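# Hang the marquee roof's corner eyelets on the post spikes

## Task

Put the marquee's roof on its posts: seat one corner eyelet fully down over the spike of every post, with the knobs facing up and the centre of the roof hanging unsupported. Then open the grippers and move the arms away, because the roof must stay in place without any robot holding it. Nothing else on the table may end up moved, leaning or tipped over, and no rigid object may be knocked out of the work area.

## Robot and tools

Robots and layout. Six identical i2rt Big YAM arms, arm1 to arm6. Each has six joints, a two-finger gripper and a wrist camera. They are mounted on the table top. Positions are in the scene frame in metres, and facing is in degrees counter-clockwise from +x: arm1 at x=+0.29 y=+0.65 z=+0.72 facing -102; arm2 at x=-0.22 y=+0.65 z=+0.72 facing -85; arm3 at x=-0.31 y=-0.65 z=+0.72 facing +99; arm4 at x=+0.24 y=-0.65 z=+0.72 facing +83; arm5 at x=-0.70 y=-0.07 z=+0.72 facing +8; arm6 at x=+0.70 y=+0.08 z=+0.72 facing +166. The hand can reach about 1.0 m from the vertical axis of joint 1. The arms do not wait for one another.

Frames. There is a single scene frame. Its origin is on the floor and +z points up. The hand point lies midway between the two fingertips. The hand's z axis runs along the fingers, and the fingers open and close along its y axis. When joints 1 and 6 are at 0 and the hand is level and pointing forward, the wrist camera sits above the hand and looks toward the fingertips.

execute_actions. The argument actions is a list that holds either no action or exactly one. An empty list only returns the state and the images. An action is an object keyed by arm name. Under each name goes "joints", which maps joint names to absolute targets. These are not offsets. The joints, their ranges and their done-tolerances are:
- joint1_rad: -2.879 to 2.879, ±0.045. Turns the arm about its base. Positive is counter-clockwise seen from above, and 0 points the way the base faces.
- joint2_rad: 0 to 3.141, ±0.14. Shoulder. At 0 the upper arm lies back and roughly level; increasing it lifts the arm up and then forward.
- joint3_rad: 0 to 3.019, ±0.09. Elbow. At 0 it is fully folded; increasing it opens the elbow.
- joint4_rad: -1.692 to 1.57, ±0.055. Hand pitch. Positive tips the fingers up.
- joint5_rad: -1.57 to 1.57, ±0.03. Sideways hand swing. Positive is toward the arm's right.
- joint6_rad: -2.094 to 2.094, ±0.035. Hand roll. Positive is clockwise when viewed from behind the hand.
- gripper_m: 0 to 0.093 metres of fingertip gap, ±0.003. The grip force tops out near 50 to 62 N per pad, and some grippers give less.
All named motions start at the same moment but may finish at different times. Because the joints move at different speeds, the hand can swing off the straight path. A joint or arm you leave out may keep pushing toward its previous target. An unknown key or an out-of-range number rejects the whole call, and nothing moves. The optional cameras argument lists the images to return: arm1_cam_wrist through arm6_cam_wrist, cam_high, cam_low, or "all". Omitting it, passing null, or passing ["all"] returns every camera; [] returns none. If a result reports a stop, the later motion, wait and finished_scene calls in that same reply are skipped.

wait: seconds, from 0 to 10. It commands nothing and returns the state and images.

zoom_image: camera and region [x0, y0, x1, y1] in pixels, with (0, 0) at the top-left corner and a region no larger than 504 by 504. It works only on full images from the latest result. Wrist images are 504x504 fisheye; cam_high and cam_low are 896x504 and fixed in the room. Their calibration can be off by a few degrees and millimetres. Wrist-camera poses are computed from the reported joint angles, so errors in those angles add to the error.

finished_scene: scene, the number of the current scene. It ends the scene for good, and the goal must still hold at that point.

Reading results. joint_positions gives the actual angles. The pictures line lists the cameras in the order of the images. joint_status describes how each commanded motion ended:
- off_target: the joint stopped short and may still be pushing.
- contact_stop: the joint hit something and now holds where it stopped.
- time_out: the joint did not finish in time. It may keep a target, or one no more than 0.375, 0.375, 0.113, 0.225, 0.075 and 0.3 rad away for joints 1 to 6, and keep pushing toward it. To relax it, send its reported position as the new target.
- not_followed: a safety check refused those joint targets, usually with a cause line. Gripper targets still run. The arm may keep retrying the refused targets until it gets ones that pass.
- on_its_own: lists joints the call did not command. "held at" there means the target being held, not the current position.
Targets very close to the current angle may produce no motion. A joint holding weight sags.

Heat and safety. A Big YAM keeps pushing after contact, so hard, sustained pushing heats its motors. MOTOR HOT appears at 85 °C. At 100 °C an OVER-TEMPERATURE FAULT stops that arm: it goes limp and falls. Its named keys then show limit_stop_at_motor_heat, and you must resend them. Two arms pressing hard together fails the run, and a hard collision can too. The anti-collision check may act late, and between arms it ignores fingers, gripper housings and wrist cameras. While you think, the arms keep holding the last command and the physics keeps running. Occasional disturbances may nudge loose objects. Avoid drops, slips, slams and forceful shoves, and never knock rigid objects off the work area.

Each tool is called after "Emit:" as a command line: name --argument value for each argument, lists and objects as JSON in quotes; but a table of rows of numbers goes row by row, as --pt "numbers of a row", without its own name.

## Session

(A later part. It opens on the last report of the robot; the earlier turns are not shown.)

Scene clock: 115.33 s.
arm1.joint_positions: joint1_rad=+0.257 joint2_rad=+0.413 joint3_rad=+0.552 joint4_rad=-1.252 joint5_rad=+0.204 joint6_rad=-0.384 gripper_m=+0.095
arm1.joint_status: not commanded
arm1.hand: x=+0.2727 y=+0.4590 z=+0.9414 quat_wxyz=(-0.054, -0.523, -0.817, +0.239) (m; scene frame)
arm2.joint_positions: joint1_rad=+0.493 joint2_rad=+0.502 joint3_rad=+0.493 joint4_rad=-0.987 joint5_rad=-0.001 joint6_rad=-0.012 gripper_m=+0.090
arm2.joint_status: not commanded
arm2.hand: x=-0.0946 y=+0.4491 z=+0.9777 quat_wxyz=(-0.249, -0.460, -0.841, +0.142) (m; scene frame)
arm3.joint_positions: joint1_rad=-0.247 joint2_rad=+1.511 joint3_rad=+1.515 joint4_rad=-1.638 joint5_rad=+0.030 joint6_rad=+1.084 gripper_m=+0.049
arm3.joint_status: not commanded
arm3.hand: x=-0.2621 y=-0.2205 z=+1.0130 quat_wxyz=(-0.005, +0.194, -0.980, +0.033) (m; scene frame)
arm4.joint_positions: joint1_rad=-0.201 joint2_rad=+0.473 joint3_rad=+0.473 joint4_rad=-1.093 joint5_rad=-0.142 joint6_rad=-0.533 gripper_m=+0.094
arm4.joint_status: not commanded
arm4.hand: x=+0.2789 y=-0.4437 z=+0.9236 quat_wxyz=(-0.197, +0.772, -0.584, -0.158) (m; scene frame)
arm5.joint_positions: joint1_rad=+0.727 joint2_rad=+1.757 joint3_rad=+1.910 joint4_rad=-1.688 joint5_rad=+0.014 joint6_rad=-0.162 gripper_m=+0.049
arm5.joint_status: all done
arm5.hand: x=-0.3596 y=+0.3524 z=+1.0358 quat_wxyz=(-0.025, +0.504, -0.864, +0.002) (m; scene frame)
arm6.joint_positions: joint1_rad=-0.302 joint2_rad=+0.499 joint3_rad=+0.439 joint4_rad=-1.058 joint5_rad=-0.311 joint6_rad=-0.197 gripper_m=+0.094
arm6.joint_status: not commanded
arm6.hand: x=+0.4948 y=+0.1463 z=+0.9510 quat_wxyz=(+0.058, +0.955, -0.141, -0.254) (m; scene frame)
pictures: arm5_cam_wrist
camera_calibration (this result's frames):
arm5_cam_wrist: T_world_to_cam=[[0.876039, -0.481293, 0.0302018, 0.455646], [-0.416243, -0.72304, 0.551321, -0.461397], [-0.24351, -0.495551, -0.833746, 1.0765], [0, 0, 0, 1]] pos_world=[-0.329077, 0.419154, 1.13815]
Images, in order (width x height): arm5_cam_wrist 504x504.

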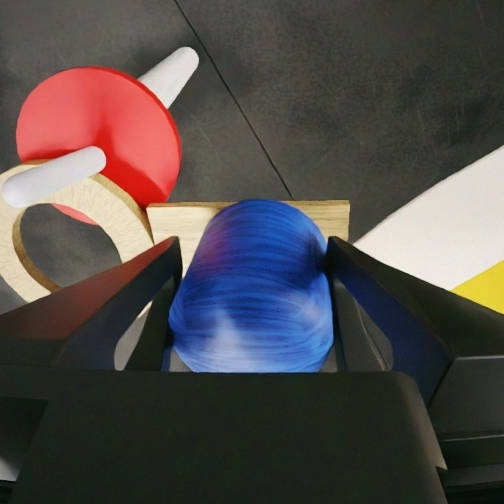

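Emit:
execute_actions --actions '[{"arm5":{"joints":{"joint1_rad":0.7,"joint2_rad":1.68,"joint3_rad":2.0}}}]' --cameras '[]'

Emit:
execute_actions --actions '[{"arm5":{"joints":{"joint1_rad":0.76,"joint2_rad":1.78,"joint3_rad":2.07}}}]' --cameras '["arm5_cam_wrist"]'

Scene clock: 116.50 s.
arm1.joint_positions: joint1_rad=+0.257 joint2_rad=+0.413 joint3_rad=+0.552 joint4_rad=-1.252 joint5_rad=+0.204 joint6_rad=-0.384 gripper_m=+0.095
arm1.joint_status: not commanded
arm1.hand: x=+0.2727 y=+0.4590 z=+0.9414 quat_wxyz=(-0.054, -0.523, -0.817, +0.239) (m; scene frame)
arm2.joint_positions: joint1_rad=+0.493 joint2_rad=+0.502 joint3_rad=+0.493 joint4_rad=-0.987 joint5_rad=-0.001 joint6_rad=-0.012 gripper_m=+0.090
arm2.joint_status: not commanded
arm2.hand: x=-0.0946 y=+0.4491 z=+0.9777 quat_wxyz=(-0.249, -0.460, -0.841, +0.142) (m; scene frame)
arm3.joint_positions: joint1_rad=-0.247 joint2_rad=+1.511 joint3_rad=+1.515 joint4_rad=-1.638 joint5_rad=+0.030 joint6_rad=+1.084 gripper_m=+0.049
arm3.joint_status: not commanded
arm3.hand: x=-0.2621 y=-0.2205 z=+1.0130 quat_wxyz=(-0.005, +0.194, -0.980, +0.033) (m; scene frame)
arm4.joint_positions: joint1_rad=-0.201 joint2_rad=+0.473 joint3_rad=+0.473 joint4_rad=-1.093 joint5_rad=-0.142 joint6_rad=-0.533 gripper_m=+0.094
arm4.joint_status: not commanded
arm4.hand: x=+0.2789 y=-0.4437 z=+0.9236 quat_wxyz=(-0.197, +0.772, -0.584, -0.158) (m; scene frame)
arm5.joint_positions: joint1_rad=+0.682 joint2_rad=+1.704 joint3_rad=+1.934 joint4_rad=-1.688 joint5_rad=+0.012 joint6_rad=-0.154 gripper_m=+0.049
arm5.joint_status: all done
arm5.hand: x=-0.3458 y=+0.3322 z=+1.0726 quat_wxyz=(-0.060, +0.480, -0.875, -0.012) (m; scene frame)
arm6.joint_positions: joint1_rad=-0.302 joint2_rad=+0.499 joint3_rad=+0.439 joint4_rad=-1.058 joint5_rad=-0.311 joint6_rad=-0.197 gripper_m=+0.094
arm6.joint_status: not commanded
arm6.hand: x=+0.4948 y=+0.1463 z=+0.9510 quat_wxyz=(+0.058, +0.955, -0.141, -0.254) (m; scene frame)
pictures: none
No camera images: the call's "cameras" was empty. Leave "cameras" out to get every camera's image.

Scene clock: 117.57 s.
arm1.joint_positions: joint1_rad=+0.257 joint2_rad=+0.413 joint3_rad=+0.552 joint4_rad=-1.252 joint5_rad=+0.204 joint6_rad=-0.384 gripper_m=+0.095
arm1.joint_status: not commanded
arm1.hand: x=+0.2727 y=+0.4590 z=+0.9414 quat_wxyz=(-0.054, -0.523, -0.817, +0.239) (m; scene frame)
arm2.joint_positions: joint1_rad=+0.493 joint2_rad=+0.502 joint3_rad=+0.493 joint4_rad=-0.987 joint5_rad=-0.001 joint6_rad=-0.012 gripper_m=+0.090
arm2.joint_status: not commanded
arm2.hand: x=-0.0946 y=+0.4491 z=+0.9777 quat_wxyz=(-0.249, -0.460, -0.841, +0.142) (m; scene frame)
arm3.joint_positions: joint1_rad=-0.247 joint2_rad=+1.511 joint3_rad=+1.515 joint4_rad=-1.638 joint5_rad=+0.030 joint6_rad=+1.084 gripper_m=+0.049
arm3.joint_status: not commanded
arm3.hand: x=-0.2621 y=-0.2205 z=+1.0130 quat_wxyz=(-0.005, +0.194, -0.980, +0.033) (m; scene frame)
arm4.joint_positions: joint1_rad=-0.201 joint2_rad=+0.473 joint3_rad=+0.473 joint4_rad=-1.093 joint5_rad=-0.142 joint6_rad=-0.533 gripper_m=+0.094
arm4.joint_status: not commanded
arm4.hand: x=+0.2789 y=-0.4437 z=+0.9236 quat_wxyz=(-0.197, +0.772, -0.584, -0.158) (m; scene frame)
arm5.joint_positions: joint1_rad=+0.723 joint2_rad=+1.791 joint3_rad=+2.005 joint4_rad=-1.688 joint5_rad=+0.021 joint6_rad=-0.141 gripper_m=+0.049
arm5.joint_status: all done
arm5.hand: x=-0.3430 y=+0.3681 z=+1.0549 quat_wxyz=(-0.054, +0.492, -0.869, -0.006) (m; scene frame)
arm6.joint_positions: joint1_rad=-0.302 joint2_rad=+0.499 joint3_rad=+0.439 joint4_rad=-1.058 joint5_rad=-0.311 joint6_rad=-0.197 gripper_m=+0.094
arm6.joint_status: not commanded
arm6.hand: x=+0.4948 y=+0.1463 z=+0.9510 quat_wxyz=(+0.058, +0.955, -0.141, -0.254) (m; scene frame)
pictures: arm5_cam_wrist
camera_calibration (this result's frames):
arm5_cam_wrist: T_world_to_cam=[[0.862322, -0.504262, 0.0460471, 0.435082], [-0.456781, -0.735423, 0.500504, -0.409331], [-0.218521, -0.452629, -0.864509, 1.12951], [0, 0, 0, 1]] pos_world=[-0.315334, 0.429612, 1.16131]
Images, in order (width x height): arm5_cam_wrist 504x504.

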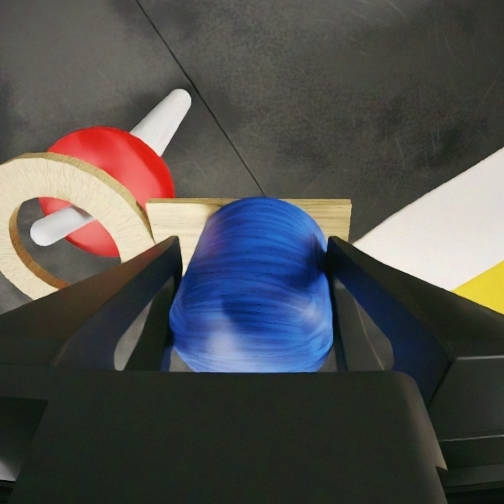

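Tip is inside the hole. Lower.

Emit:
execute_actions --actions '[{"arm5":{"joints":{"joint1_rad":0.74,"joint2_rad":1.87,"joint3_rad":2.03}}}]' --cameras '["arm5_cam_wrist","cam_low"]'

Scene clock: 118.50 s.
arm1.joint_positions: joint1_rad=+0.257 joint2_rad=+0.413 joint3_rad=+0.552 joint4_rad=-1.252 joint5_rad=+0.204 joint6_rad=-0.384 gripper_m=+0.095
arm1.joint_status: not commanded
arm1.hand: x=+0.2727 y=+0.4590 z=+0.9414 quat_wxyz=(-0.054, -0.523, -0.817, +0.239) (m; scene frame)
arm2.joint_positions: joint1_rad=+0.493 joint2_rad=+0.502 joint3_rad=+0.493 joint4_rad=-0.987 joint5_rad=-0.001 joint6_rad=-0.012 gripper_m=+0.090
arm2.joint_status: not commanded
arm2.hand: x=-0.0946 y=+0.4491 z=+0.9777 quat_wxyz=(-0.249, -0.460, -0.841, +0.142) (m; scene frame)
arm3.joint_positions: joint1_rad=-0.247 joint2_rad=+1.511 joint3_rad=+1.515 joint4_rad=-1.638 joint5_rad=+0.030 joint6_rad=+1.084 gripper_m=+0.049
arm3.joint_status: not commanded
arm3.hand: x=-0.2621 y=-0.2205 z=+1.0130 quat_wxyz=(-0.005, +0.194, -0.980, +0.033) (m; scene frame)
arm4.joint_positions: joint1_rad=-0.201 joint2_rad=+0.473 joint3_rad=+0.473 joint4_rad=-1.093 joint5_rad=-0.142 joint6_rad=-0.533 gripper_m=+0.094
arm4.joint_status: not commanded
arm4.hand: x=+0.2789 y=-0.4437 z=+0.9236 quat_wxyz=(-0.197, +0.772, -0.584, -0.158) (m; scene frame)
arm5.joint_positions: joint1_rad=+0.709 joint2_rad=+1.840 joint3_rad=+2.005 joint4_rad=-1.688 joint5_rad=+0.005 joint6_rad=-0.142 gripper_m=+0.049
arm5.joint_status: all done
arm5.hand: x=-0.3331 y=+0.3716 z=+1.0279 quat_wxyz=(-0.029, +0.487, -0.873, -0.005) (m; scene frame)
arm6.joint_positions: joint1_rad=-0.302 joint2_rad=+0.499 joint3_rad=+0.439 joint4_rad=-1.058 joint5_rad=-0.311 joint6_rad=-0.197 gripper_m=+0.094
arm6.joint_status: not commanded
arm6.hand: x=+0.4948 y=+0.1463 z=+0.9510 quat_wxyz=(+0.058, +0.955, -0.141, -0.254) (m; scene frame)
pictures: arm5_cam_wrist, cam_low
camera_calibration (this result's frames):
arm5_cam_wrist: T_world_to_cam=[[0.85733, -0.514283, 0.0223266, 0.455983], [-0.443188, -0.715358, 0.540229, -0.432518], [-0.261859, -0.473049, -0.841222, 1.07909], [0, 0, 0, 1]] pos_world=[-0.300045, 0.435563, 1.13123]
Images, in order (width x height): arm5_cam_wrist 504x504, cam_low 896x504.

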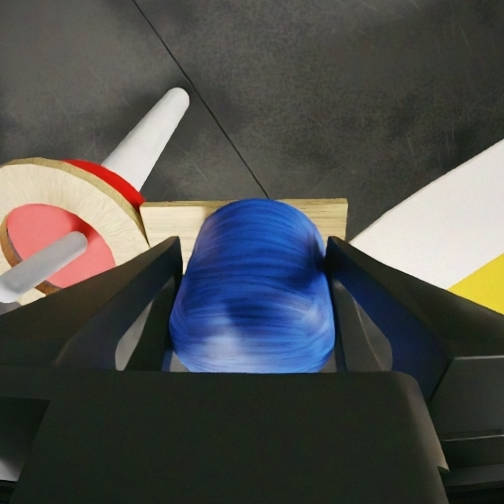

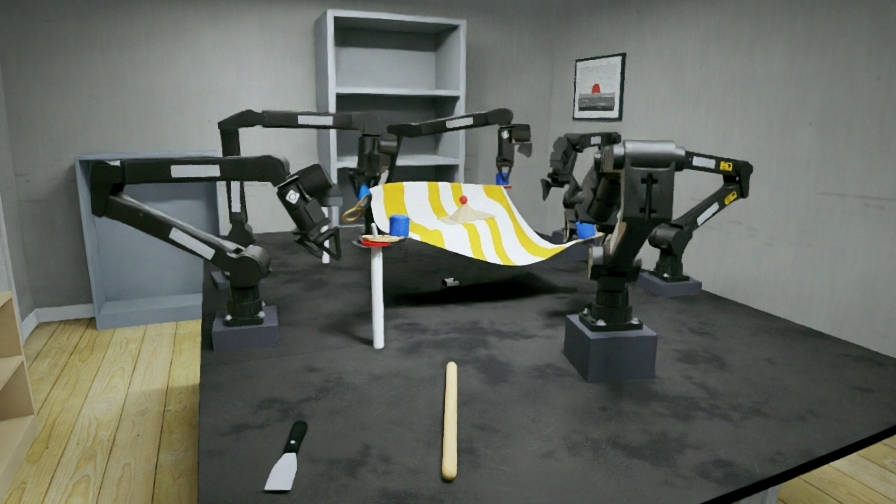

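Emit:
execute_actions --actions '[{"arm5":{"joints":{"joint2_rad":1.91}}}]' --cameras '[]'

Emit:
execute_actions --actions '[{"arm5":{"joints":{"gripper_m":0.09}},"arm3":{"joints":{"joint1_rad":0.29,"joint2_rad":1.22,"joint3_rad":1.36,"joint4_rad":-1.55,"joint6_rad":1.62}}}]' --cameras '["arm3_cam_wrist"]'

Emit:
execute_actions --actions '[{"arm5":{"joints":{"joint2_rad":1.2,"joint3_rad":1.5}}}]' --cameras '["arm3_cam_wrist","cam_high"]'

Scene clock: 119.40 s.
arm1.joint_positions: joint1_rad=+0.257 joint2_rad=+0.413 joint3_rad=+0.552 joint4_rad=-1.252 joint5_rad=+0.204 joint6_rad=-0.384 gripper_m=+0.095
arm1.joint_status: not commanded
arm1.hand: x=+0.2727 y=+0.4590 z=+0.9414 quat_wxyz=(-0.054, -0.523, -0.817, +0.239) (m; scene frame)
arm2.joint_positions: joint1_rad=+0.493 joint2_rad=+0.502 joint3_rad=+0.493 joint4_rad=-0.987 joint5_rad=-0.001 joint6_rad=-0.012 gripper_m=+0.090
arm2.joint_status: not commanded
arm2.hand: x=-0.0946 y=+0.4491 z=+0.9777 quat_wxyz=(-0.249, -0.460, -0.841, +0.142) (m; scene frame)
arm3.joint_positions: joint1_rad=-0.247 joint2_rad=+1.511 joint3_rad=+1.515 joint4_rad=-1.638 joint5_rad=+0.030 joint6_rad=+1.084 gripper_m=+0.049
arm3.joint_status: not commanded
arm3.hand: x=-0.2621 y=-0.2205 z=+1.0130 quat_wxyz=(-0.005, +0.194, -0.980, +0.033) (m; scene frame)
arm4.joint_positions: joint1_rad=-0.201 joint2_rad=+0.473 joint3_rad=+0.473 joint4_rad=-1.093 joint5_rad=-0.142 joint6_rad=-0.533 gripper_m=+0.094
arm4.joint_status: not commanded
arm4.hand: x=+0.2789 y=-0.4437 z=+0.9236 quat_wxyz=(-0.197, +0.772, -0.584, -0.158) (m; scene frame)
arm5.joint_positions: joint1_rad=+0.709 joint2_rad=+1.842 joint3_rad=+2.005 joint4_rad=-1.688 joint5_rad=+0.005 joint6_rad=-0.142 gripper_m=+0.049
arm5.joint_status: all done
arm5.hand: x=-0.3329 y=+0.3718 z=+1.0270 quat_wxyz=(-0.028, +0.487, -0.873, -0.004) (m; scene frame)
arm6.joint_positions: joint1_rad=-0.302 joint2_rad=+0.499 joint3_rad=+0.439 joint4_rad=-1.058 joint5_rad=-0.311 joint6_rad=-0.197 gripper_m=+0.094
arm6.joint_status: not commanded
arm6.hand: x=+0.4948 y=+0.1463 z=+0.9510 quat_wxyz=(+0.058, +0.955, -0.141, -0.254) (m; scene frame)
pictures: none
No camera images: the call's "cameras" was empty. Leave "cameras" out to get every camera's image.

Scene clock: 121.97 s.
arm1.joint_positions: joint1_rad=+0.257 joint2_rad=+0.413 joint3_rad=+0.552 joint4_rad=-1.252 joint5_rad=+0.204 joint6_rad=-0.384 gripper_m=+0.095
arm1.joint_status: not commanded
arm1.hand: x=+0.2727 y=+0.4590 z=+0.9414 quat_wxyz=(-0.054, -0.523, -0.817, +0.239) (m; scene frame)
arm2.joint_positions: joint1_rad=+0.493 joint2_rad=+0.502 joint3_rad=+0.493 joint4_rad=-0.987 joint5_rad=-0.001 joint6_rad=-0.012 gripper_m=+0.090
arm2.joint_status: not commanded
arm2.hand: x=-0.0946 y=+0.4491 z=+0.9777 quat_wxyz=(-0.249, -0.460, -0.841, +0.142) (m; scene frame)
arm3.joint_positions: joint1_rad=+0.192 joint2_rad=+1.227 joint3_rad=+1.372 joint4_rad=-1.544 joint5_rad=+0.112 joint6_rad=+1.553 gripper_m=+0.049
arm3.joint_status: joint1_rad time_out (moved +0.439 of +0.537); joint6_rad time_out (moved +0.469 of +0.536); the others done
arm3.on_its_own: joint1_rad reads +0.192 and still pushes toward +0.290 since a time_out; joint6_rad reads +1.553 and still pushes toward +1.620 since a time_out
arm3.hand: x=-0.4181 y=-0.2887 z=+1.0681 quat_wxyz=(-0.041, +0.173, -0.979, -0.096) (m; scene frame)
arm4.joint_positions: joint1_rad=-0.201 joint2_rad=+0.473 joint3_rad=+0.473 joint4_rad=-1.093 joint5_rad=-0.142 joint6_rad=-0.533 gripper_m=+0.094
arm4.joint_status: not commanded
arm4.hand: x=+0.2789 y=-0.4437 z=+0.9236 quat_wxyz=(-0.197, +0.772, -0.584, -0.158) (m; scene frame)
arm5.joint_positions: joint1_rad=+0.724 joint2_rad=+1.889 joint3_rad=+2.009 joint4_rad=-1.687 joint5_rad=+0.004 joint6_rad=-0.152 gripper_m=+0.090
arm5.joint_status: all done
arm5.hand: x=-0.3346 y=+0.3837 z=+1.0021 quat_wxyz=(-0.008, +0.498, -0.867, +0.003) (m; scene frame)
arm6.joint_positions: joint1_rad=-0.302 joint2_rad=+0.499 joint3_rad=+0.439 joint4_rad=-1.058 joint5_rad=-0.311 joint6_rad=-0.197 gripper_m=+0.094
arm6.joint_status: not commanded
arm6.hand: x=+0.4948 y=+0.1463 z=+0.9510 quat_wxyz=(+0.058, +0.955, -0.141, -0.254) (m; scene frame)
pictures: arm3_cam_wrist
camera_calibration (this result's frames):
arm3_cam_wrist: T_world_to_cam=[[0.347807, -0.922255, -0.16875, 0.0558143], [-0.785074, -0.384874, 0.485315, -0.95488], [-0.512531, -0.0363148, -0.8579, 0.813639], [0, 0, 0, 1]] pos_world=[-0.35205, -0.286486, 1.17086]
Images, in order (width x height): arm3_cam_wrist 504x504.

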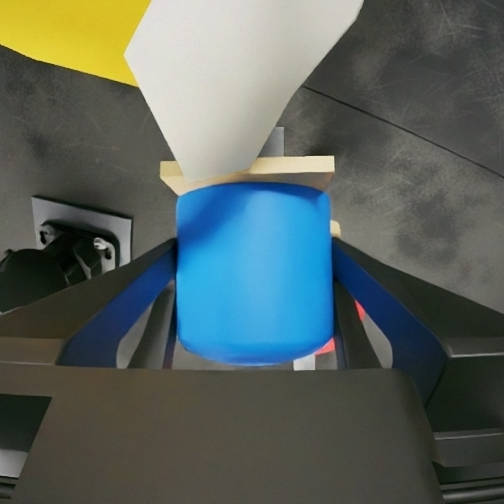

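not run: a stop came earlier in this reply.

Emit:
execute_actions --actions '[{"arm5":{"joints":{"joint2_rad":1.2,"joint3_rad":1.5}},"arm3":{"joints":{"joint1_rad":-0.1,"joint2_rad":1.6,"joint3_rad":1.2,"joint4_rad":-1.18,"joint6_rad":1.3}}}]' --cameras '[]'

Emit:
execute_actions --actions '[{"arm5":{"joints":{"joint1_rad":0.5,"joint2_rad":0.5,"joint3_rad":0.6,"joint4_rad":-1.0}},"arm3":{"joints":{"joint2_rad":1.7,"joint3_rad":1.13,"joint4_rad":-1.04}}}]' --cameras '["arm3_cam_wrist","cam_high"]'

Scene clock: 126.40 s.
arm1.joint_positions: joint1_rad=+0.257 joint2_rad=+0.413 joint3_rad=+0.552 joint4_rad=-1.252 joint5_rad=+0.204 joint6_rad=-0.384 gripper_m=+0.095
arm1.joint_status: not commanded
arm1.hand: x=+0.2727 y=+0.4590 z=+0.9414 quat_wxyz=(-0.054, -0.523, -0.817, +0.239) (m; scene frame)
arm2.joint_positions: joint1_rad=+0.493 joint2_rad=+0.502 joint3_rad=+0.493 joint4_rad=-0.987 joint5_rad=-0.001 joint6_rad=-0.012 gripper_m=+0.090
arm2.joint_status: not commanded
arm2.hand: x=-0.0946 y=+0.4491 z=+0.9777 quat_wxyz=(-0.249, -0.460, -0.841, +0.142) (m; scene frame)
arm3.joint_positions: joint1_rad=-0.110 joint2_rad=+1.602 joint3_rad=+1.199 joint4_rad=-1.191 joint5_rad=+0.028 joint6_rad=+1.315 gripper_m=+0.049
arm3.joint_status: all done
arm3.hand: x=-0.3224 y=-0.2033 z=+0.8559 quat_wxyz=(-0.013, +0.147, -0.989, +0.011) (m; scene frame)
arm4.joint_positions: joint1_rad=-0.201 joint2_rad=+0.473 joint3_rad=+0.473 joint4_rad=-1.093 joint5_rad=-0.142 joint6_rad=-0.533 gripper_m=+0.094
arm4.joint_status: not commanded
arm4.hand: x=+0.2789 y=-0.4437 z=+0.9236 quat_wxyz=(-0.197, +0.772, -0.584, -0.158) (m; scene frame)
arm5.joint_positions: joint1_rad=+0.731 joint2_rad=+1.201 joint3_rad=+1.498 joint4_rad=-1.684 joint5_rad=+0.003 joint6_rad=-0.157 gripper_m=+0.090
arm5.joint_status: all done
arm5.hand: x=-0.4801 y=+0.2088 z=+1.1095 quat_wxyz=(-0.091, +0.501, -0.860, -0.030) (m; scene frame)
arm6.joint_positions: joint1_rad=-0.302 joint2_rad=+0.499 joint3_rad=+0.439 joint4_rad=-1.058 joint5_rad=-0.311 joint6_rad=-0.197 gripper_m=+0.094
arm6.joint_status: not commanded
arm6.hand: x=+0.4948 y=+0.1463 z=+0.9510 quat_wxyz=(+0.058, +0.955, -0.141, -0.254) (m; scene frame)
pictures: none
No camera images: the call's "cameras" was empty. Leave "cameras" out to get every camera's image.

Scene clock: 127.93 s.
arm1.joint_positions: joint1_rad=+0.257 joint2_rad=+0.413 joint3_rad=+0.552 joint4_rad=-1.252 joint5_rad=+0.204 joint6_rad=-0.384 gripper_m=+0.095
arm1.joint_status: not commanded
arm1.hand: x=+0.2727 y=+0.4590 z=+0.9414 quat_wxyz=(-0.054, -0.523, -0.817, +0.239) (m; scene frame)
arm2.joint_positions: joint1_rad=+0.493 joint2_rad=+0.502 joint3_rad=+0.493 joint4_rad=-0.987 joint5_rad=-0.001 joint6_rad=-0.012 gripper_m=+0.090
arm2.joint_status: not commanded
arm2.hand: x=-0.0946 y=+0.4491 z=+0.9777 quat_wxyz=(-0.249, -0.460, -0.841, +0.142) (m; scene frame)
arm3.joint_positions: joint1_rad=-0.112 joint2_rad=+1.643 joint3_rad=+1.163 joint4_rad=-1.066 joint5_rad=+0.029 joint6_rad=+1.301 gripper_m=+0.049
arm3.joint_status: all done
arm3.hand: x=-0.3217 y=-0.1887 z=+0.8252 quat_wxyz=(-0.016, +0.153, -0.988, -0.013) (m; scene frame)
arm4.joint_positions: joint1_rad=-0.201 joint2_rad=+0.473 joint3_rad=+0.473 joint4_rad=-1.093 joint5_rad=-0.142 joint6_rad=-0.533 gripper_m=+0.094
arm4.joint_status: not commanded
arm4.hand: x=+0.2789 y=-0.4437 z=+0.9236 quat_wxyz=(-0.197, +0.772, -0.584, -0.158) (m; scene frame)
arm5.joint_positions: joint1_rad=+0.501 joint2_rad=+0.508 joint3_rad=+0.592 joint4_rad=-1.015 joint5_rad=+0.000 joint6_rad=-0.156 gripper_m=+0.090
arm5.joint_status: all done
arm5.hand: x=-0.5046 y=+0.0848 z=+0.9394 quat_wxyz=(-0.309, +0.380, -0.868, -0.078) (m; scene frame)
arm6.joint_positions: joint1_rad=-0.302 joint2_rad=+0.499 joint3_rad=+0.439 joint4_rad=-1.058 joint5_rad=-0.311 joint6_rad=-0.197 gripper_m=+0.094
arm6.joint_status: not commanded
arm6.hand: x=+0.4948 y=+0.1463 z=+0.9510 quat_wxyz=(+0.058, +0.955, -0.141, -0.254) (m; scene frame)
pictures: arm3_cam_wrist, cam_high
camera_calibration (this result's frames):
arm3_cam_wrist: T_world_to_cam=[[0.30308, -0.952842, -0.0153072, -0.0732644], [-0.786717, -0.259239, 0.560243, -0.761519], [-0.537791, -0.157756, -0.828187, 0.602683], [0, 0, 0, 1]] pos_world=[-0.252777, -0.172148, 0.924648]
Images, in order (width x height): arm3_cam_wrist 504x504, cam_high 896x504.

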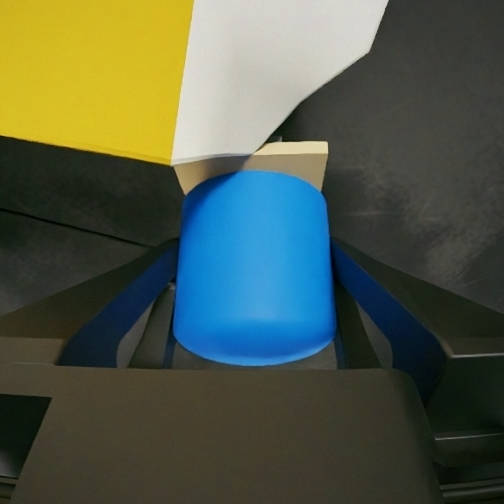

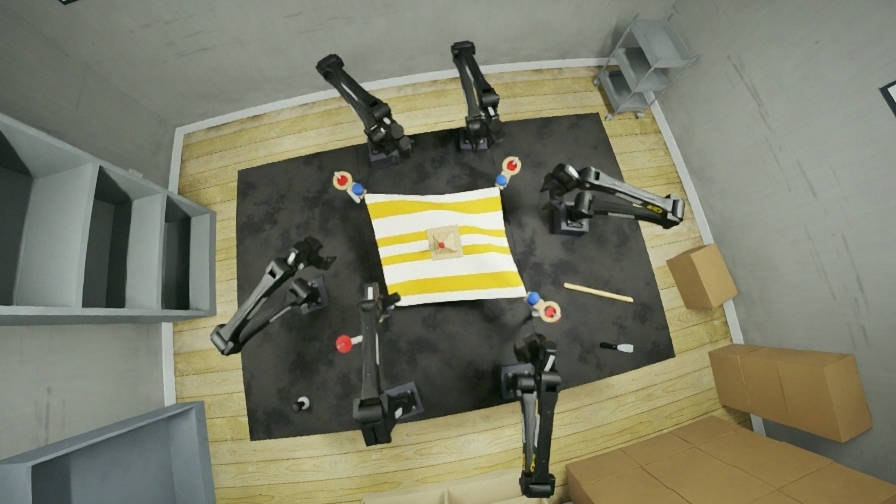

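Emit:
execute_actions --actions '[{"arm3":{"joints":{"gripper_m":0.09}}}]' --cameras '[]'

Emit:
execute_actions --actions '[{"arm3":{"joints":{"joint2_rad":1.4,"joint3_rad":1.25,"joint4_rad":-1.45,"joint6_rad":-0.27}}}]' --cameras '["arm3_cam_wrist","cam_high","cam_low"]'

Scene clock: 129.07 s.
arm1.joint_positions: joint1_rad=+0.257 joint2_rad=+0.413 joint3_rad=+0.552 joint4_rad=-1.252 joint5_rad=+0.204 joint6_rad=-0.384 gripper_m=+0.095
arm1.joint_status: not commanded
arm1.hand: x=+0.2727 y=+0.4590 z=+0.9414 quat_wxyz=(-0.054, -0.523, -0.817, +0.239) (m; scene frame)
arm2.joint_positions: joint1_rad=+0.493 joint2_rad=+0.502 joint3_rad=+0.493 joint4_rad=-0.987 joint5_rad=-0.001 joint6_rad=-0.012 gripper_m=+0.090
arm2.joint_status: not commanded
arm2.hand: x=-0.0946 y=+0.4491 z=+0.9777 quat_wxyz=(-0.249, -0.460, -0.841, +0.142) (m; scene frame)
arm3.joint_positions: joint1_rad=-0.111 joint2_rad=+1.692 joint3_rad=+1.139 joint4_rad=-1.052 joint5_rad=+0.029 joint6_rad=+1.301 gripper_m=+0.090
arm3.joint_status: all done
arm3.hand: x=-0.3219 y=-0.1989 z=+0.7963 quat_wxyz=(-0.013, +0.154, -0.988, +0.017) (m; scene frame)
arm4.joint_positions: joint1_rad=-0.201 joint2_rad=+0.473 joint3_rad=+0.473 joint4_rad=-1.093 joint5_rad=-0.142 joint6_rad=-0.533 gripper_m=+0.094
arm4.joint_status: not commanded
arm4.hand: x=+0.2789 y=-0.4437 z=+0.9236 quat_wxyz=(-0.197, +0.772, -0.584, -0.158) (m; scene frame)
arm5.joint_positions: joint1_rad=+0.501 joint2_rad=+0.508 joint3_rad=+0.592 joint4_rad=-1.015 joint5_rad=+0.000 joint6_rad=-0.156 gripper_m=+0.090
arm5.joint_status: not commanded
arm5.hand: x=-0.5046 y=+0.0848 z=+0.9394 quat_wxyz=(-0.309, +0.380, -0.868, -0.078) (m; scene frame)
arm6.joint_positions: joint1_rad=-0.302 joint2_rad=+0.499 joint3_rad=+0.439 joint4_rad=-1.058 joint5_rad=-0.311 joint6_rad=-0.197 gripper_m=+0.094
arm6.joint_status: not commanded
arm6.hand: x=+0.4948 y=+0.1463 z=+0.9510 quat_wxyz=(+0.058, +0.955, -0.141, -0.254) (m; scene frame)
pictures: none
No camera images: the call's "cameras" was empty. Leave "cameras" out to get every camera's image.

Scene clock: 131.23 s.
arm1.joint_positions: joint1_rad=+0.257 joint2_rad=+0.413 joint3_rad=+0.552 joint4_rad=-1.252 joint5_rad=+0.204 joint6_rad=-0.384 gripper_m=+0.095
arm1.joint_status: not commanded
arm1.hand: x=+0.2727 y=+0.4590 z=+0.9414 quat_wxyz=(-0.054, -0.523, -0.817, +0.239) (m; scene frame)
arm2.joint_positions: joint1_rad=+0.493 joint2_rad=+0.502 joint3_rad=+0.493 joint4_rad=-0.987 joint5_rad=-0.001 joint6_rad=-0.012 gripper_m=+0.090
arm2.joint_status: not commanded
arm2.hand: x=-0.0946 y=+0.4491 z=+0.9777 quat_wxyz=(-0.249, -0.460, -0.841, +0.142) (m; scene frame)
arm3.joint_positions: joint1_rad=-0.111 joint2_rad=+1.392 joint3_rad=+1.226 joint4_rad=-1.437 joint5_rad=+0.029 joint6_rad=-0.253 gripper_m=+0.090
arm3.joint_status: all done
arm3.hand: x=-0.3194 y=-0.2609 z=+0.9504 quat_wxyz=(+0.002, +0.802, -0.596, +0.020) (m; scene frame)
arm4.joint_positions: joint1_rad=-0.201 joint2_rad=+0.473 joint3_rad=+0.473 joint4_rad=-1.093 joint5_rad=-0.142 joint6_rad=-0.533 gripper_m=+0.094
arm4.joint_status: not commanded
arm4.hand: x=+0.2789 y=-0.4437 z=+0.9236 quat_wxyz=(-0.197, +0.772, -0.584, -0.158) (m; scene frame)
arm5.joint_positions: joint1_rad=+0.501 joint2_rad=+0.508 joint3_rad=+0.592 joint4_rad=-1.015 joint5_rad=+0.000 joint6_rad=-0.156 gripper_m=+0.090
arm5.joint_status: not commanded
arm5.hand: x=-0.5046 y=+0.0848 z=+0.9394 quat_wxyz=(-0.309, +0.380, -0.868, -0.078) (m; scene frame)
arm6.joint_positions: joint1_rad=-0.302 joint2_rad=+0.499 joint3_rad=+0.439 joint4_rad=-1.058 joint5_rad=-0.311 joint6_rad=-0.197 gripper_m=+0.094
arm6.joint_status: not commanded
arm6.hand: x=+0.4948 y=+0.1463 z=+0.9510 quat_wxyz=(+0.058, +0.955, -0.141, -0.254) (m; scene frame)
pictures: arm3_cam_wrist, cam_high, cam_low
camera_calibration (this result's frames):
arm3_cam_wrist: T_world_to_cam=[[0.956781, 0.289705, 0.0253046, 0.35358], [0.212931, -0.757167, 0.617543, -0.713585], [0.198065, -0.585466, -0.78613, 0.779661], [0, 0, 0, 1]] pos_world=[-0.340778, -0.186272, 1.04464]
Images, in order (width x height): arm3_cam_wrist 504x504, cam_high 896x504, cam_low 896x504.

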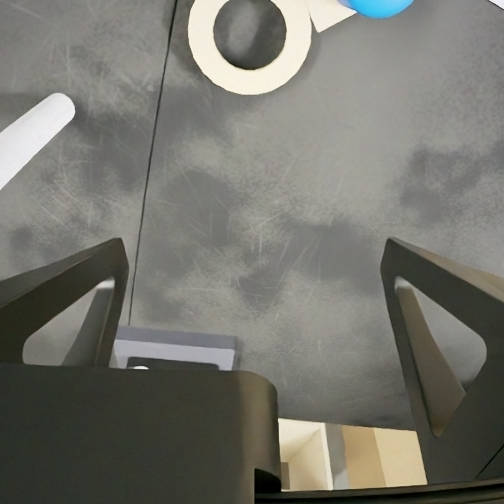

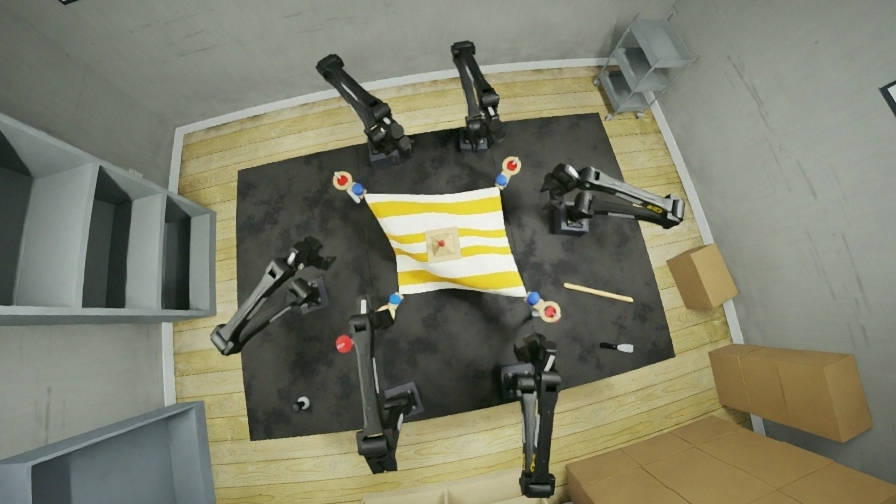

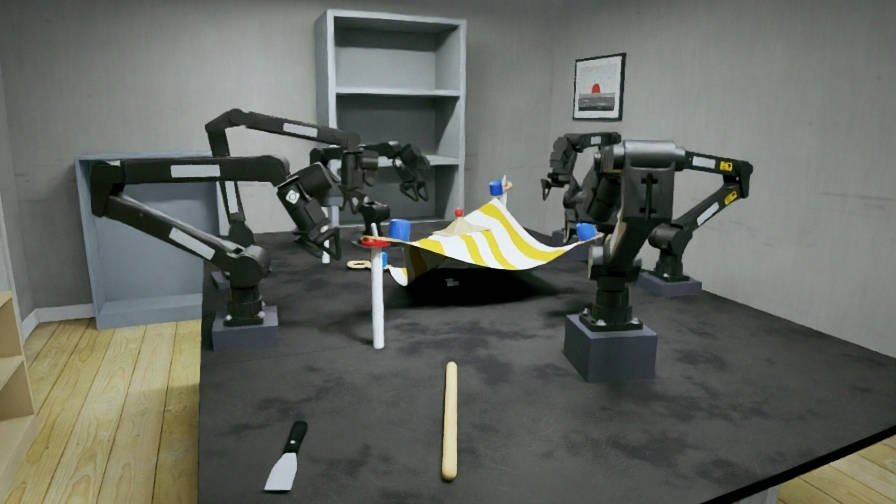

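Emit:
execute_actions --actions '[{"arm3":{"joints":{"joint1_rad":-0.22,"joint2_rad":1.55,"joint3_rad":1.22,"joint4_rad":-1.27,"joint6_rad":-0.5}}}]' --cameras '["arm3_cam_wrist"]'

Scene clock: 132.80 s.
arm1.joint_positions: joint1_rad=+0.257 joint2_rad=+0.413 joint3_rad=+0.552 joint4_rad=-1.252 joint5_rad=+0.204 joint6_rad=-0.384 gripper_m=+0.095
arm1.joint_status: not commanded
arm1.hand: x=+0.2727 y=+0.4590 z=+0.9414 quat_wxyz=(-0.054, -0.523, -0.817, +0.239) (m; scene frame)
arm2.joint_positions: joint1_rad=+0.493 joint2_rad=+0.502 joint3_rad=+0.493 joint4_rad=-0.987 joint5_rad=-0.001 joint6_rad=-0.012 gripper_m=+0.090
arm2.joint_status: not commanded
arm2.hand: x=-0.0946 y=+0.4491 z=+0.9777 quat_wxyz=(-0.249, -0.460, -0.841, +0.142) (m; scene frame)
arm3.joint_positions: joint1_rad=-0.227 joint2_rad=+1.552 joint3_rad=+1.226 joint4_rad=-1.281 joint5_rad=+0.029 joint6_rad=-0.483 gripper_m=+0.090
arm3.joint_status: all done
arm3.hand: x=-0.2706 y=-0.2169 z=+0.8868 quat_wxyz=(+0.007, +0.835, -0.550, +0.020) (m; scene frame)
arm4.joint_positions: joint1_rad=-0.201 joint2_rad=+0.473 joint3_rad=+0.473 joint4_rad=-1.093 joint5_rad=-0.142 joint6_rad=-0.533 gripper_m=+0.094
arm4.joint_status: not commanded
arm4.hand: x=+0.2789 y=-0.4437 z=+0.9236 quat_wxyz=(-0.197, +0.772, -0.584, -0.158) (m; scene frame)
arm5.joint_positions: joint1_rad=+0.501 joint2_rad=+0.508 joint3_rad=+0.592 joint4_rad=-1.015 joint5_rad=+0.000 joint6_rad=-0.156 gripper_m=+0.090
arm5.joint_status: not commanded
arm5.hand: x=-0.5046 y=+0.0848 z=+0.9394 quat_wxyz=(-0.309, +0.380, -0.868, -0.078) (m; scene frame)
arm6.joint_positions: joint1_rad=-0.302 joint2_rad=+0.499 joint3_rad=+0.439 joint4_rad=-1.058 joint5_rad=-0.311 joint6_rad=-0.197 gripper_m=+0.094
arm6.joint_status: not commanded
arm6.hand: x=+0.4948 y=+0.1463 z=+0.9510 quat_wxyz=(+0.058, +0.955, -0.141, -0.254) (m; scene frame)
pictures: arm3_cam_wrist
camera_calibration (this result's frames):
arm3_cam_wrist: T_world_to_cam=[[0.917964, 0.396387, 0.0148064, 0.317669], [0.301717, -0.721982, 0.622663, -0.624321], [0.257506, -0.567115, -0.78235, 0.762543], [0, 0, 0, 1]] pos_world=[-0.2996, -0.144219, 0.980614]
Images, in order (width x height): arm3_cam_wrist 504x504.

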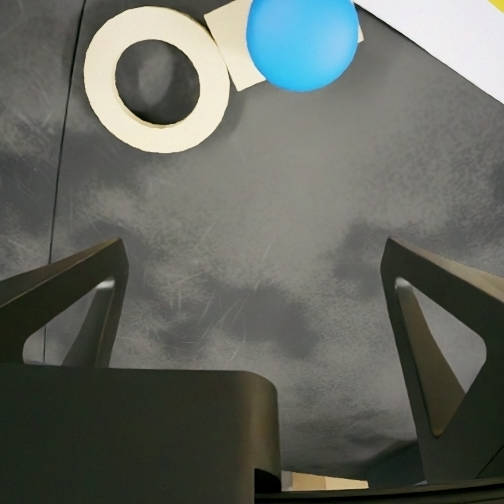

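Emit:
execute_actions --actions '[{"arm3":{"joints":{"joint2_rad":1.7,"joint3_rad":1.4,"joint4_rad":-1.3,"joint6_rad":-0.8}}}]' --cameras '["arm3_cam_wrist"]'

Scene clock: 134.53 s.
arm1.joint_positions: joint1_rad=+0.257 joint2_rad=+0.413 joint3_rad=+0.552 joint4_rad=-1.252 joint5_rad=+0.204 joint6_rad=-0.384 gripper_m=+0.095
arm1.joint_status: not commanded
arm1.hand: x=+0.2727 y=+0.4590 z=+0.9414 quat_wxyz=(-0.054, -0.523, -0.817, +0.239) (m; scene frame)
arm2.joint_positions: joint1_rad=+0.493 joint2_rad=+0.502 joint3_rad=+0.493 joint4_rad=-0.987 joint5_rad=-0.001 joint6_rad=-0.012 gripper_m=+0.090
arm2.joint_status: not commanded
arm2.hand: x=-0.0946 y=+0.4491 z=+0.9777 quat_wxyz=(-0.249, -0.460, -0.841, +0.142) (m; scene frame)
arm3.joint_positions: joint1_rad=-0.227 joint2_rad=+1.698 joint3_rad=+1.354 joint4_rad=-1.293 joint5_rad=+0.029 joint6_rad=-0.783 gripper_m=+0.090
arm3.joint_status: all done
arm3.hand: x=-0.2671 y=-0.1719 z=+0.8679 quat_wxyz=(+0.024, +0.908, -0.419, +0.024) (m; scene frame)
arm4.joint_positions: joint1_rad=-0.201 joint2_rad=+0.473 joint3_rad=+0.473 joint4_rad=-1.093 joint5_rad=-0.142 joint6_rad=-0.533 gripper_m=+0.094
arm4.joint_status: not commanded
arm4.hand: x=+0.2789 y=-0.4437 z=+0.9236 quat_wxyz=(-0.197, +0.772, -0.584, -0.158) (m; scene frame)
arm5.joint_positions: joint1_rad=+0.501 joint2_rad=+0.508 joint3_rad=+0.592 joint4_rad=-1.015 joint5_rad=+0.000 joint6_rad=-0.156 gripper_m=+0.090
arm5.joint_status: not commanded
arm5.hand: x=-0.5046 y=+0.0848 z=+0.9394 quat_wxyz=(-0.309, +0.380, -0.868, -0.078) (m; scene frame)
arm6.joint_positions: joint1_rad=-0.302 joint2_rad=+0.499 joint3_rad=+0.439 joint4_rad=-1.058 joint5_rad=-0.311 joint6_rad=-0.197 gripper_m=+0.094
arm6.joint_status: not commanded
arm6.hand: x=+0.4948 y=+0.1463 z=+0.9510 quat_wxyz=(+0.058, +0.955, -0.141, -0.254) (m; scene frame)
pictures: arm3_cam_wrist
camera_calibration (this result's frames):
arm3_cam_wrist: T_world_to_cam=[[0.760145, 0.649475, -0.019021, 0.327614], [0.508397, -0.576287, 0.639864, -0.515774], [0.404614, -0.49606, -0.768253, 0.811632], [0, 0, 0, 1]] pos_world=[-0.315215, -0.107393, 0.959795]
Images, in order (width x height): arm3_cam_wrist 504x504.

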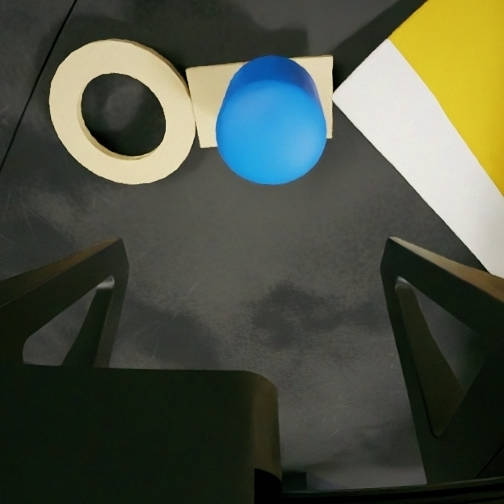

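Emit:
execute_actions --actions '[{"arm3":{"joints":{"joint1_rad":-0.22,"joint2_rad":1.84,"joint3_rad":1.35,"joint4_rad":-1.1}}}]' --cameras '["arm3_cam_wrist"]'

Scene clock: 135.77 s.
arm1.joint_positions: joint1_rad=+0.257 joint2_rad=+0.413 joint3_rad=+0.552 joint4_rad=-1.252 joint5_rad=+0.204 joint6_rad=-0.384 gripper_m=+0.095
arm1.joint_status: not commanded
arm1.hand: x=+0.2727 y=+0.4590 z=+0.9414 quat_wxyz=(-0.054, -0.523, -0.817, +0.239) (m; scene frame)
arm2.joint_positions: joint1_rad=+0.493 joint2_rad=+0.502 joint3_rad=+0.493 joint4_rad=-0.987 joint5_rad=-0.001 joint6_rad=-0.012 gripper_m=+0.090
arm2.joint_status: not commanded
arm2.hand: x=-0.0946 y=+0.4491 z=+0.9777 quat_wxyz=(-0.249, -0.460, -0.841, +0.142) (m; scene frame)
arm3.joint_positions: joint1_rad=-0.227 joint2_rad=+1.842 joint3_rad=+1.354 joint4_rad=-1.114 joint5_rad=+0.029 joint6_rad=-0.784 gripper_m=+0.090
arm3.joint_status: all done
arm3.hand: x=-0.2642 y=-0.1338 z=+0.7967 quat_wxyz=(+0.008, +0.908, -0.419, +0.018) (m; scene frame)
arm4.joint_positions: joint1_rad=-0.201 joint2_rad=+0.473 joint3_rad=+0.473 joint4_rad=-1.093 joint5_rad=-0.142 joint6_rad=-0.533 gripper_m=+0.094
arm4.joint_status: not commanded
arm4.hand: x=+0.2789 y=-0.4437 z=+0.9236 quat_wxyz=(-0.197, +0.772, -0.584, -0.158) (m; scene frame)
arm5.joint_positions: joint1_rad=+0.501 joint2_rad=+0.508 joint3_rad=+0.592 joint4_rad=-1.015 joint5_rad=+0.000 joint6_rad=-0.156 gripper_m=+0.090
arm5.joint_status: not commanded
arm5.hand: x=-0.5046 y=+0.0848 z=+0.9394 quat_wxyz=(-0.309, +0.380, -0.868, -0.078) (m; scene frame)
arm6.joint_positions: joint1_rad=-0.302 joint2_rad=+0.499 joint3_rad=+0.439 joint4_rad=-1.058 joint5_rad=-0.311 joint6_rad=-0.197 gripper_m=+0.094
arm6.joint_status: not commanded
arm6.hand: x=+0.4948 y=+0.1463 z=+0.9510 quat_wxyz=(+0.058, +0.955, -0.141, -0.254) (m; scene frame)
pictures: arm3_cam_wrist
camera_calibration (this result's frames):
arm3_cam_wrist: T_world_to_cam=[[0.759687, 0.650266, 0.00548223, 0.279787], [0.507149, -0.597723, 0.620908, -0.437854], [0.407032, -0.468916, -0.783864, 0.791363], [0, 0, 0, 1]] pos_world=[-0.312604, -0.0725682, 0.890654]
Images, in order (width x height): arm3_cam_wrist 504x504.

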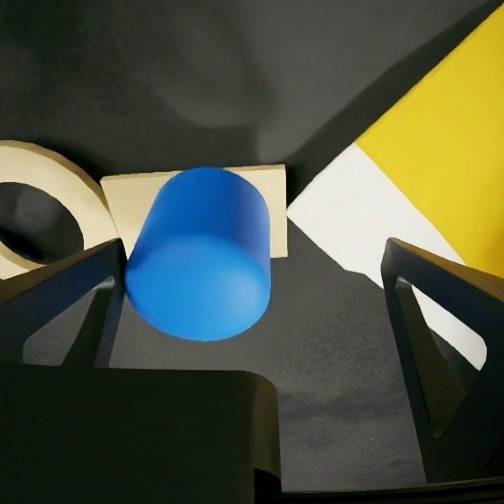

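Emit:
execute_actions --actions '[{"arm3":{"joints":{"joint1_rad":-0.17,"joint3_rad":1.33,"joint2_rad":1.82}}}]' --cameras '[]'

Emit:
execute_actions --actions '[{"arm3":{"joints":{"joint3_rad":1.26,"joint2_rad":1.86,"joint4_rad":-1.02}}}]' --cameras '["arm3_cam_wrist"]'

Scene clock: 136.90 s.
arm1.joint_positions: joint1_rad=+0.257 joint2_rad=+0.413 joint3_rad=+0.552 joint4_rad=-1.252 joint5_rad=+0.204 joint6_rad=-0.384 gripper_m=+0.095
arm1.joint_status: not commanded
arm1.hand: x=+0.2727 y=+0.4590 z=+0.9414 quat_wxyz=(-0.054, -0.523, -0.817, +0.239) (m; scene frame)
arm2.joint_positions: joint1_rad=+0.493 joint2_rad=+0.502 joint3_rad=+0.493 joint4_rad=-0.987 joint5_rad=-0.001 joint6_rad=-0.012 gripper_m=+0.090
arm2.joint_status: not commanded
arm2.hand: x=-0.0946 y=+0.4491 z=+0.9777 quat_wxyz=(-0.249, -0.460, -0.841, +0.142) (m; scene frame)
arm3.joint_positions: joint1_rad=-0.167 joint2_rad=+1.820 joint3_rad=+1.343 joint4_rad=-1.112 joint5_rad=+0.029 joint6_rad=-0.784 gripper_m=+0.090
arm3.joint_status: all done
arm3.hand: x=-0.2952 y=-0.1344 z=+0.8041 quat_wxyz=(+0.001, +0.920, -0.391, +0.016) (m; scene frame)
arm4.joint_positions: joint1_rad=-0.201 joint2_rad=+0.473 joint3_rad=+0.473 joint4_rad=-1.093 joint5_rad=-0.142 joint6_rad=-0.533 gripper_m=+0.094
arm4.joint_status: not commanded
arm4.hand: x=+0.2789 y=-0.4437 z=+0.9236 quat_wxyz=(-0.197, +0.772, -0.584, -0.158) (m; scene frame)
arm5.joint_positions: joint1_rad=+0.501 joint2_rad=+0.508 joint3_rad=+0.592 joint4_rad=-1.015 joint5_rad=+0.000 joint6_rad=-0.156 gripper_m=+0.090
arm5.joint_status: not commanded
arm5.hand: x=-0.5046 y=+0.0848 z=+0.9394 quat_wxyz=(-0.309, +0.380, -0.868, -0.078) (m; scene frame)
arm6.joint_positions: joint1_rad=-0.302 joint2_rad=+0.499 joint3_rad=+0.439 joint4_rad=-1.058 joint5_rad=-0.311 joint6_rad=-0.197 gripper_m=+0.094
arm6.joint_status: not commanded
arm6.hand: x=+0.4948 y=+0.1463 z=+0.9510 quat_wxyz=(+0.058, +0.955, -0.141, -0.254) (m; scene frame)
pictures: none
No camera images: the call's "cameras" was empty. Leave "cameras" out to get every camera's image.

Scene clock: 137.77 s.
arm1.joint_positions: joint1_rad=+0.257 joint2_rad=+0.413 joint3_rad=+0.552 joint4_rad=-1.252 joint5_rad=+0.204 joint6_rad=-0.384 gripper_m=+0.095
arm1.joint_status: not commanded
arm1.hand: x=+0.2727 y=+0.4590 z=+0.9414 quat_wxyz=(-0.054, -0.523, -0.817, +0.239) (m; scene frame)
arm2.joint_positions: joint1_rad=+0.493 joint2_rad=+0.502 joint3_rad=+0.493 joint4_rad=-0.987 joint5_rad=-0.001 joint6_rad=-0.012 gripper_m=+0.090
arm2.joint_status: not commanded
arm2.hand: x=-0.0946 y=+0.4491 z=+0.9777 quat_wxyz=(-0.249, -0.460, -0.841, +0.142) (m; scene frame)
arm3.joint_positions: joint1_rad=-0.167 joint2_rad=+1.848 joint3_rad=+1.269 joint4_rad=-1.032 joint5_rad=+0.029 joint6_rad=-0.784 gripper_m=+0.090
arm3.joint_status: all done
arm3.hand: x=-0.2955 y=-0.1499 z=+0.7660 quat_wxyz=(+0.012, +0.920, -0.391, +0.020) (m; scene frame)
arm4.joint_positions: joint1_rad=-0.201 joint2_rad=+0.473 joint3_rad=+0.473 joint4_rad=-1.093 joint5_rad=-0.142 joint6_rad=-0.533 gripper_m=+0.094
arm4.joint_status: not commanded
arm4.hand: x=+0.2789 y=-0.4437 z=+0.9236 quat_wxyz=(-0.197, +0.772, -0.584, -0.158) (m; scene frame)
arm5.joint_positions: joint1_rad=+0.501 joint2_rad=+0.508 joint3_rad=+0.592 joint4_rad=-1.015 joint5_rad=+0.000 joint6_rad=-0.156 gripper_m=+0.090
arm5.joint_status: not commanded
arm5.hand: x=-0.5046 y=+0.0848 z=+0.9394 quat_wxyz=(-0.309, +0.380, -0.868, -0.078) (m; scene frame)
arm6.joint_positions: joint1_rad=-0.302 joint2_rad=+0.499 joint3_rad=+0.439 joint4_rad=-1.058 joint5_rad=-0.311 joint6_rad=-0.197 gripper_m=+0.094
arm6.joint_status: not commanded
arm6.hand: x=+0.4948 y=+0.1463 z=+0.9510 quat_wxyz=(+0.058, +0.955, -0.141, -0.254) (m; scene frame)
pictures: arm3_cam_wrist
camera_calibration (this result's frames):
arm3_cam_wrist: T_world_to_cam=[[0.719133, 0.694871, -0.00107799, 0.313925], [0.542197, -0.560157, 0.626296, -0.400598], [0.434591, -0.450975, -0.779585, 0.780022], [0, 0, 0, 1]] pos_world=[-0.347541, -0.0907654, 0.859324]
Images, in order (width x height): arm3_cam_wrist 504x504.

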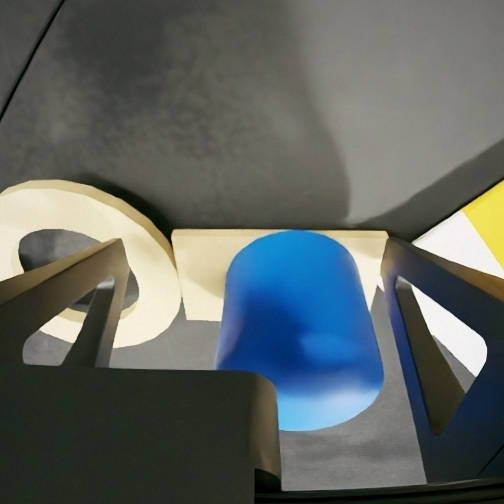

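Emit:
execute_actions --actions '[{"arm3":{"joints":{"joint1_rad":-0.215,"joint3_rad":1.22,"joint2_rad":1.8}}}]' --cameras '["arm3_cam_wrist"]'

Scene clock: 138.77 s.
arm1.joint_positions: joint1_rad=+0.257 joint2_rad=+0.413 joint3_rad=+0.552 joint4_rad=-1.252 joint5_rad=+0.204 joint6_rad=-0.384 gripper_m=+0.095
arm1.joint_status: not commanded
arm1.hand: x=+0.2727 y=+0.4590 z=+0.9414 quat_wxyz=(-0.054, -0.523, -0.817, +0.239) (m; scene frame)
arm2.joint_positions: joint1_rad=+0.493 joint2_rad=+0.502 joint3_rad=+0.493 joint4_rad=-0.987 joint5_rad=-0.001 joint6_rad=-0.012 gripper_m=+0.090
arm2.joint_status: not commanded
arm2.hand: x=-0.0946 y=+0.4491 z=+0.9777 quat_wxyz=(-0.249, -0.460, -0.841, +0.142) (m; scene frame)
arm3.joint_positions: joint1_rad=-0.214 joint2_rad=+1.795 joint3_rad=+1.229 joint4_rad=-1.029 joint5_rad=+0.029 joint6_rad=-0.785 gripper_m=+0.090
arm3.joint_status: all done
arm3.hand: x=-0.2728 y=-0.1628 z=+0.7783 quat_wxyz=(+0.004, +0.911, -0.412, +0.017) (m; scene frame)
arm4.joint_positions: joint1_rad=-0.201 joint2_rad=+0.473 joint3_rad=+0.473 joint4_rad=-1.093 joint5_rad=-0.142 joint6_rad=-0.533 gripper_m=+0.094
arm4.joint_status: not commanded
arm4.hand: x=+0.2789 y=-0.4437 z=+0.9236 quat_wxyz=(-0.197, +0.772, -0.584, -0.158) (m; scene frame)
arm5.joint_positions: joint1_rad=+0.501 joint2_rad=+0.508 joint3_rad=+0.592 joint4_rad=-1.015 joint5_rad=+0.000 joint6_rad=-0.156 gripper_m=+0.090
arm5.joint_status: not commanded
arm5.hand: x=-0.5046 y=+0.0848 z=+0.9394 quat_wxyz=(-0.309, +0.380, -0.868, -0.078) (m; scene frame)
arm6.joint_positions: joint1_rad=-0.302 joint2_rad=+0.499 joint3_rad=+0.439 joint4_rad=-1.058 joint5_rad=-0.311 joint6_rad=-0.197 gripper_m=+0.094
arm6.joint_status: not commanded
arm6.hand: x=+0.4948 y=+0.1463 z=+0.9510 quat_wxyz=(+0.058, +0.955, -0.141, -0.254) (m; scene frame)
pictures: arm3_cam_wrist
camera_calibration (this result's frames):
arm3_cam_wrist: T_world_to_cam=[[0.750686, 0.660578, 0.010357, 0.300748], [0.515012, -0.594939, 0.617099, -0.433839], [0.413804, -0.457914, -0.786817, 0.772791], [0, 0, 0, 1]] pos_world=[-0.322119, -0.102904, 0.872653]
Images, in order (width x height): arm3_cam_wrist 504x504.

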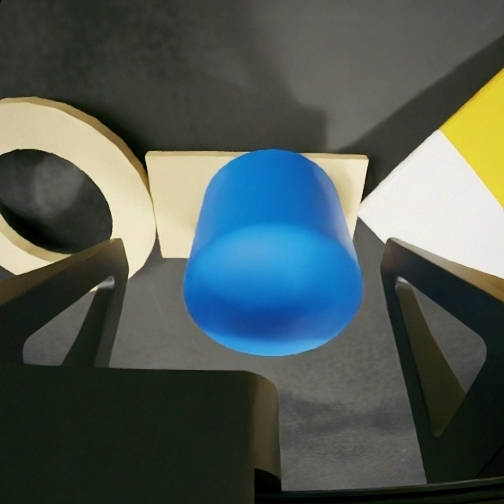

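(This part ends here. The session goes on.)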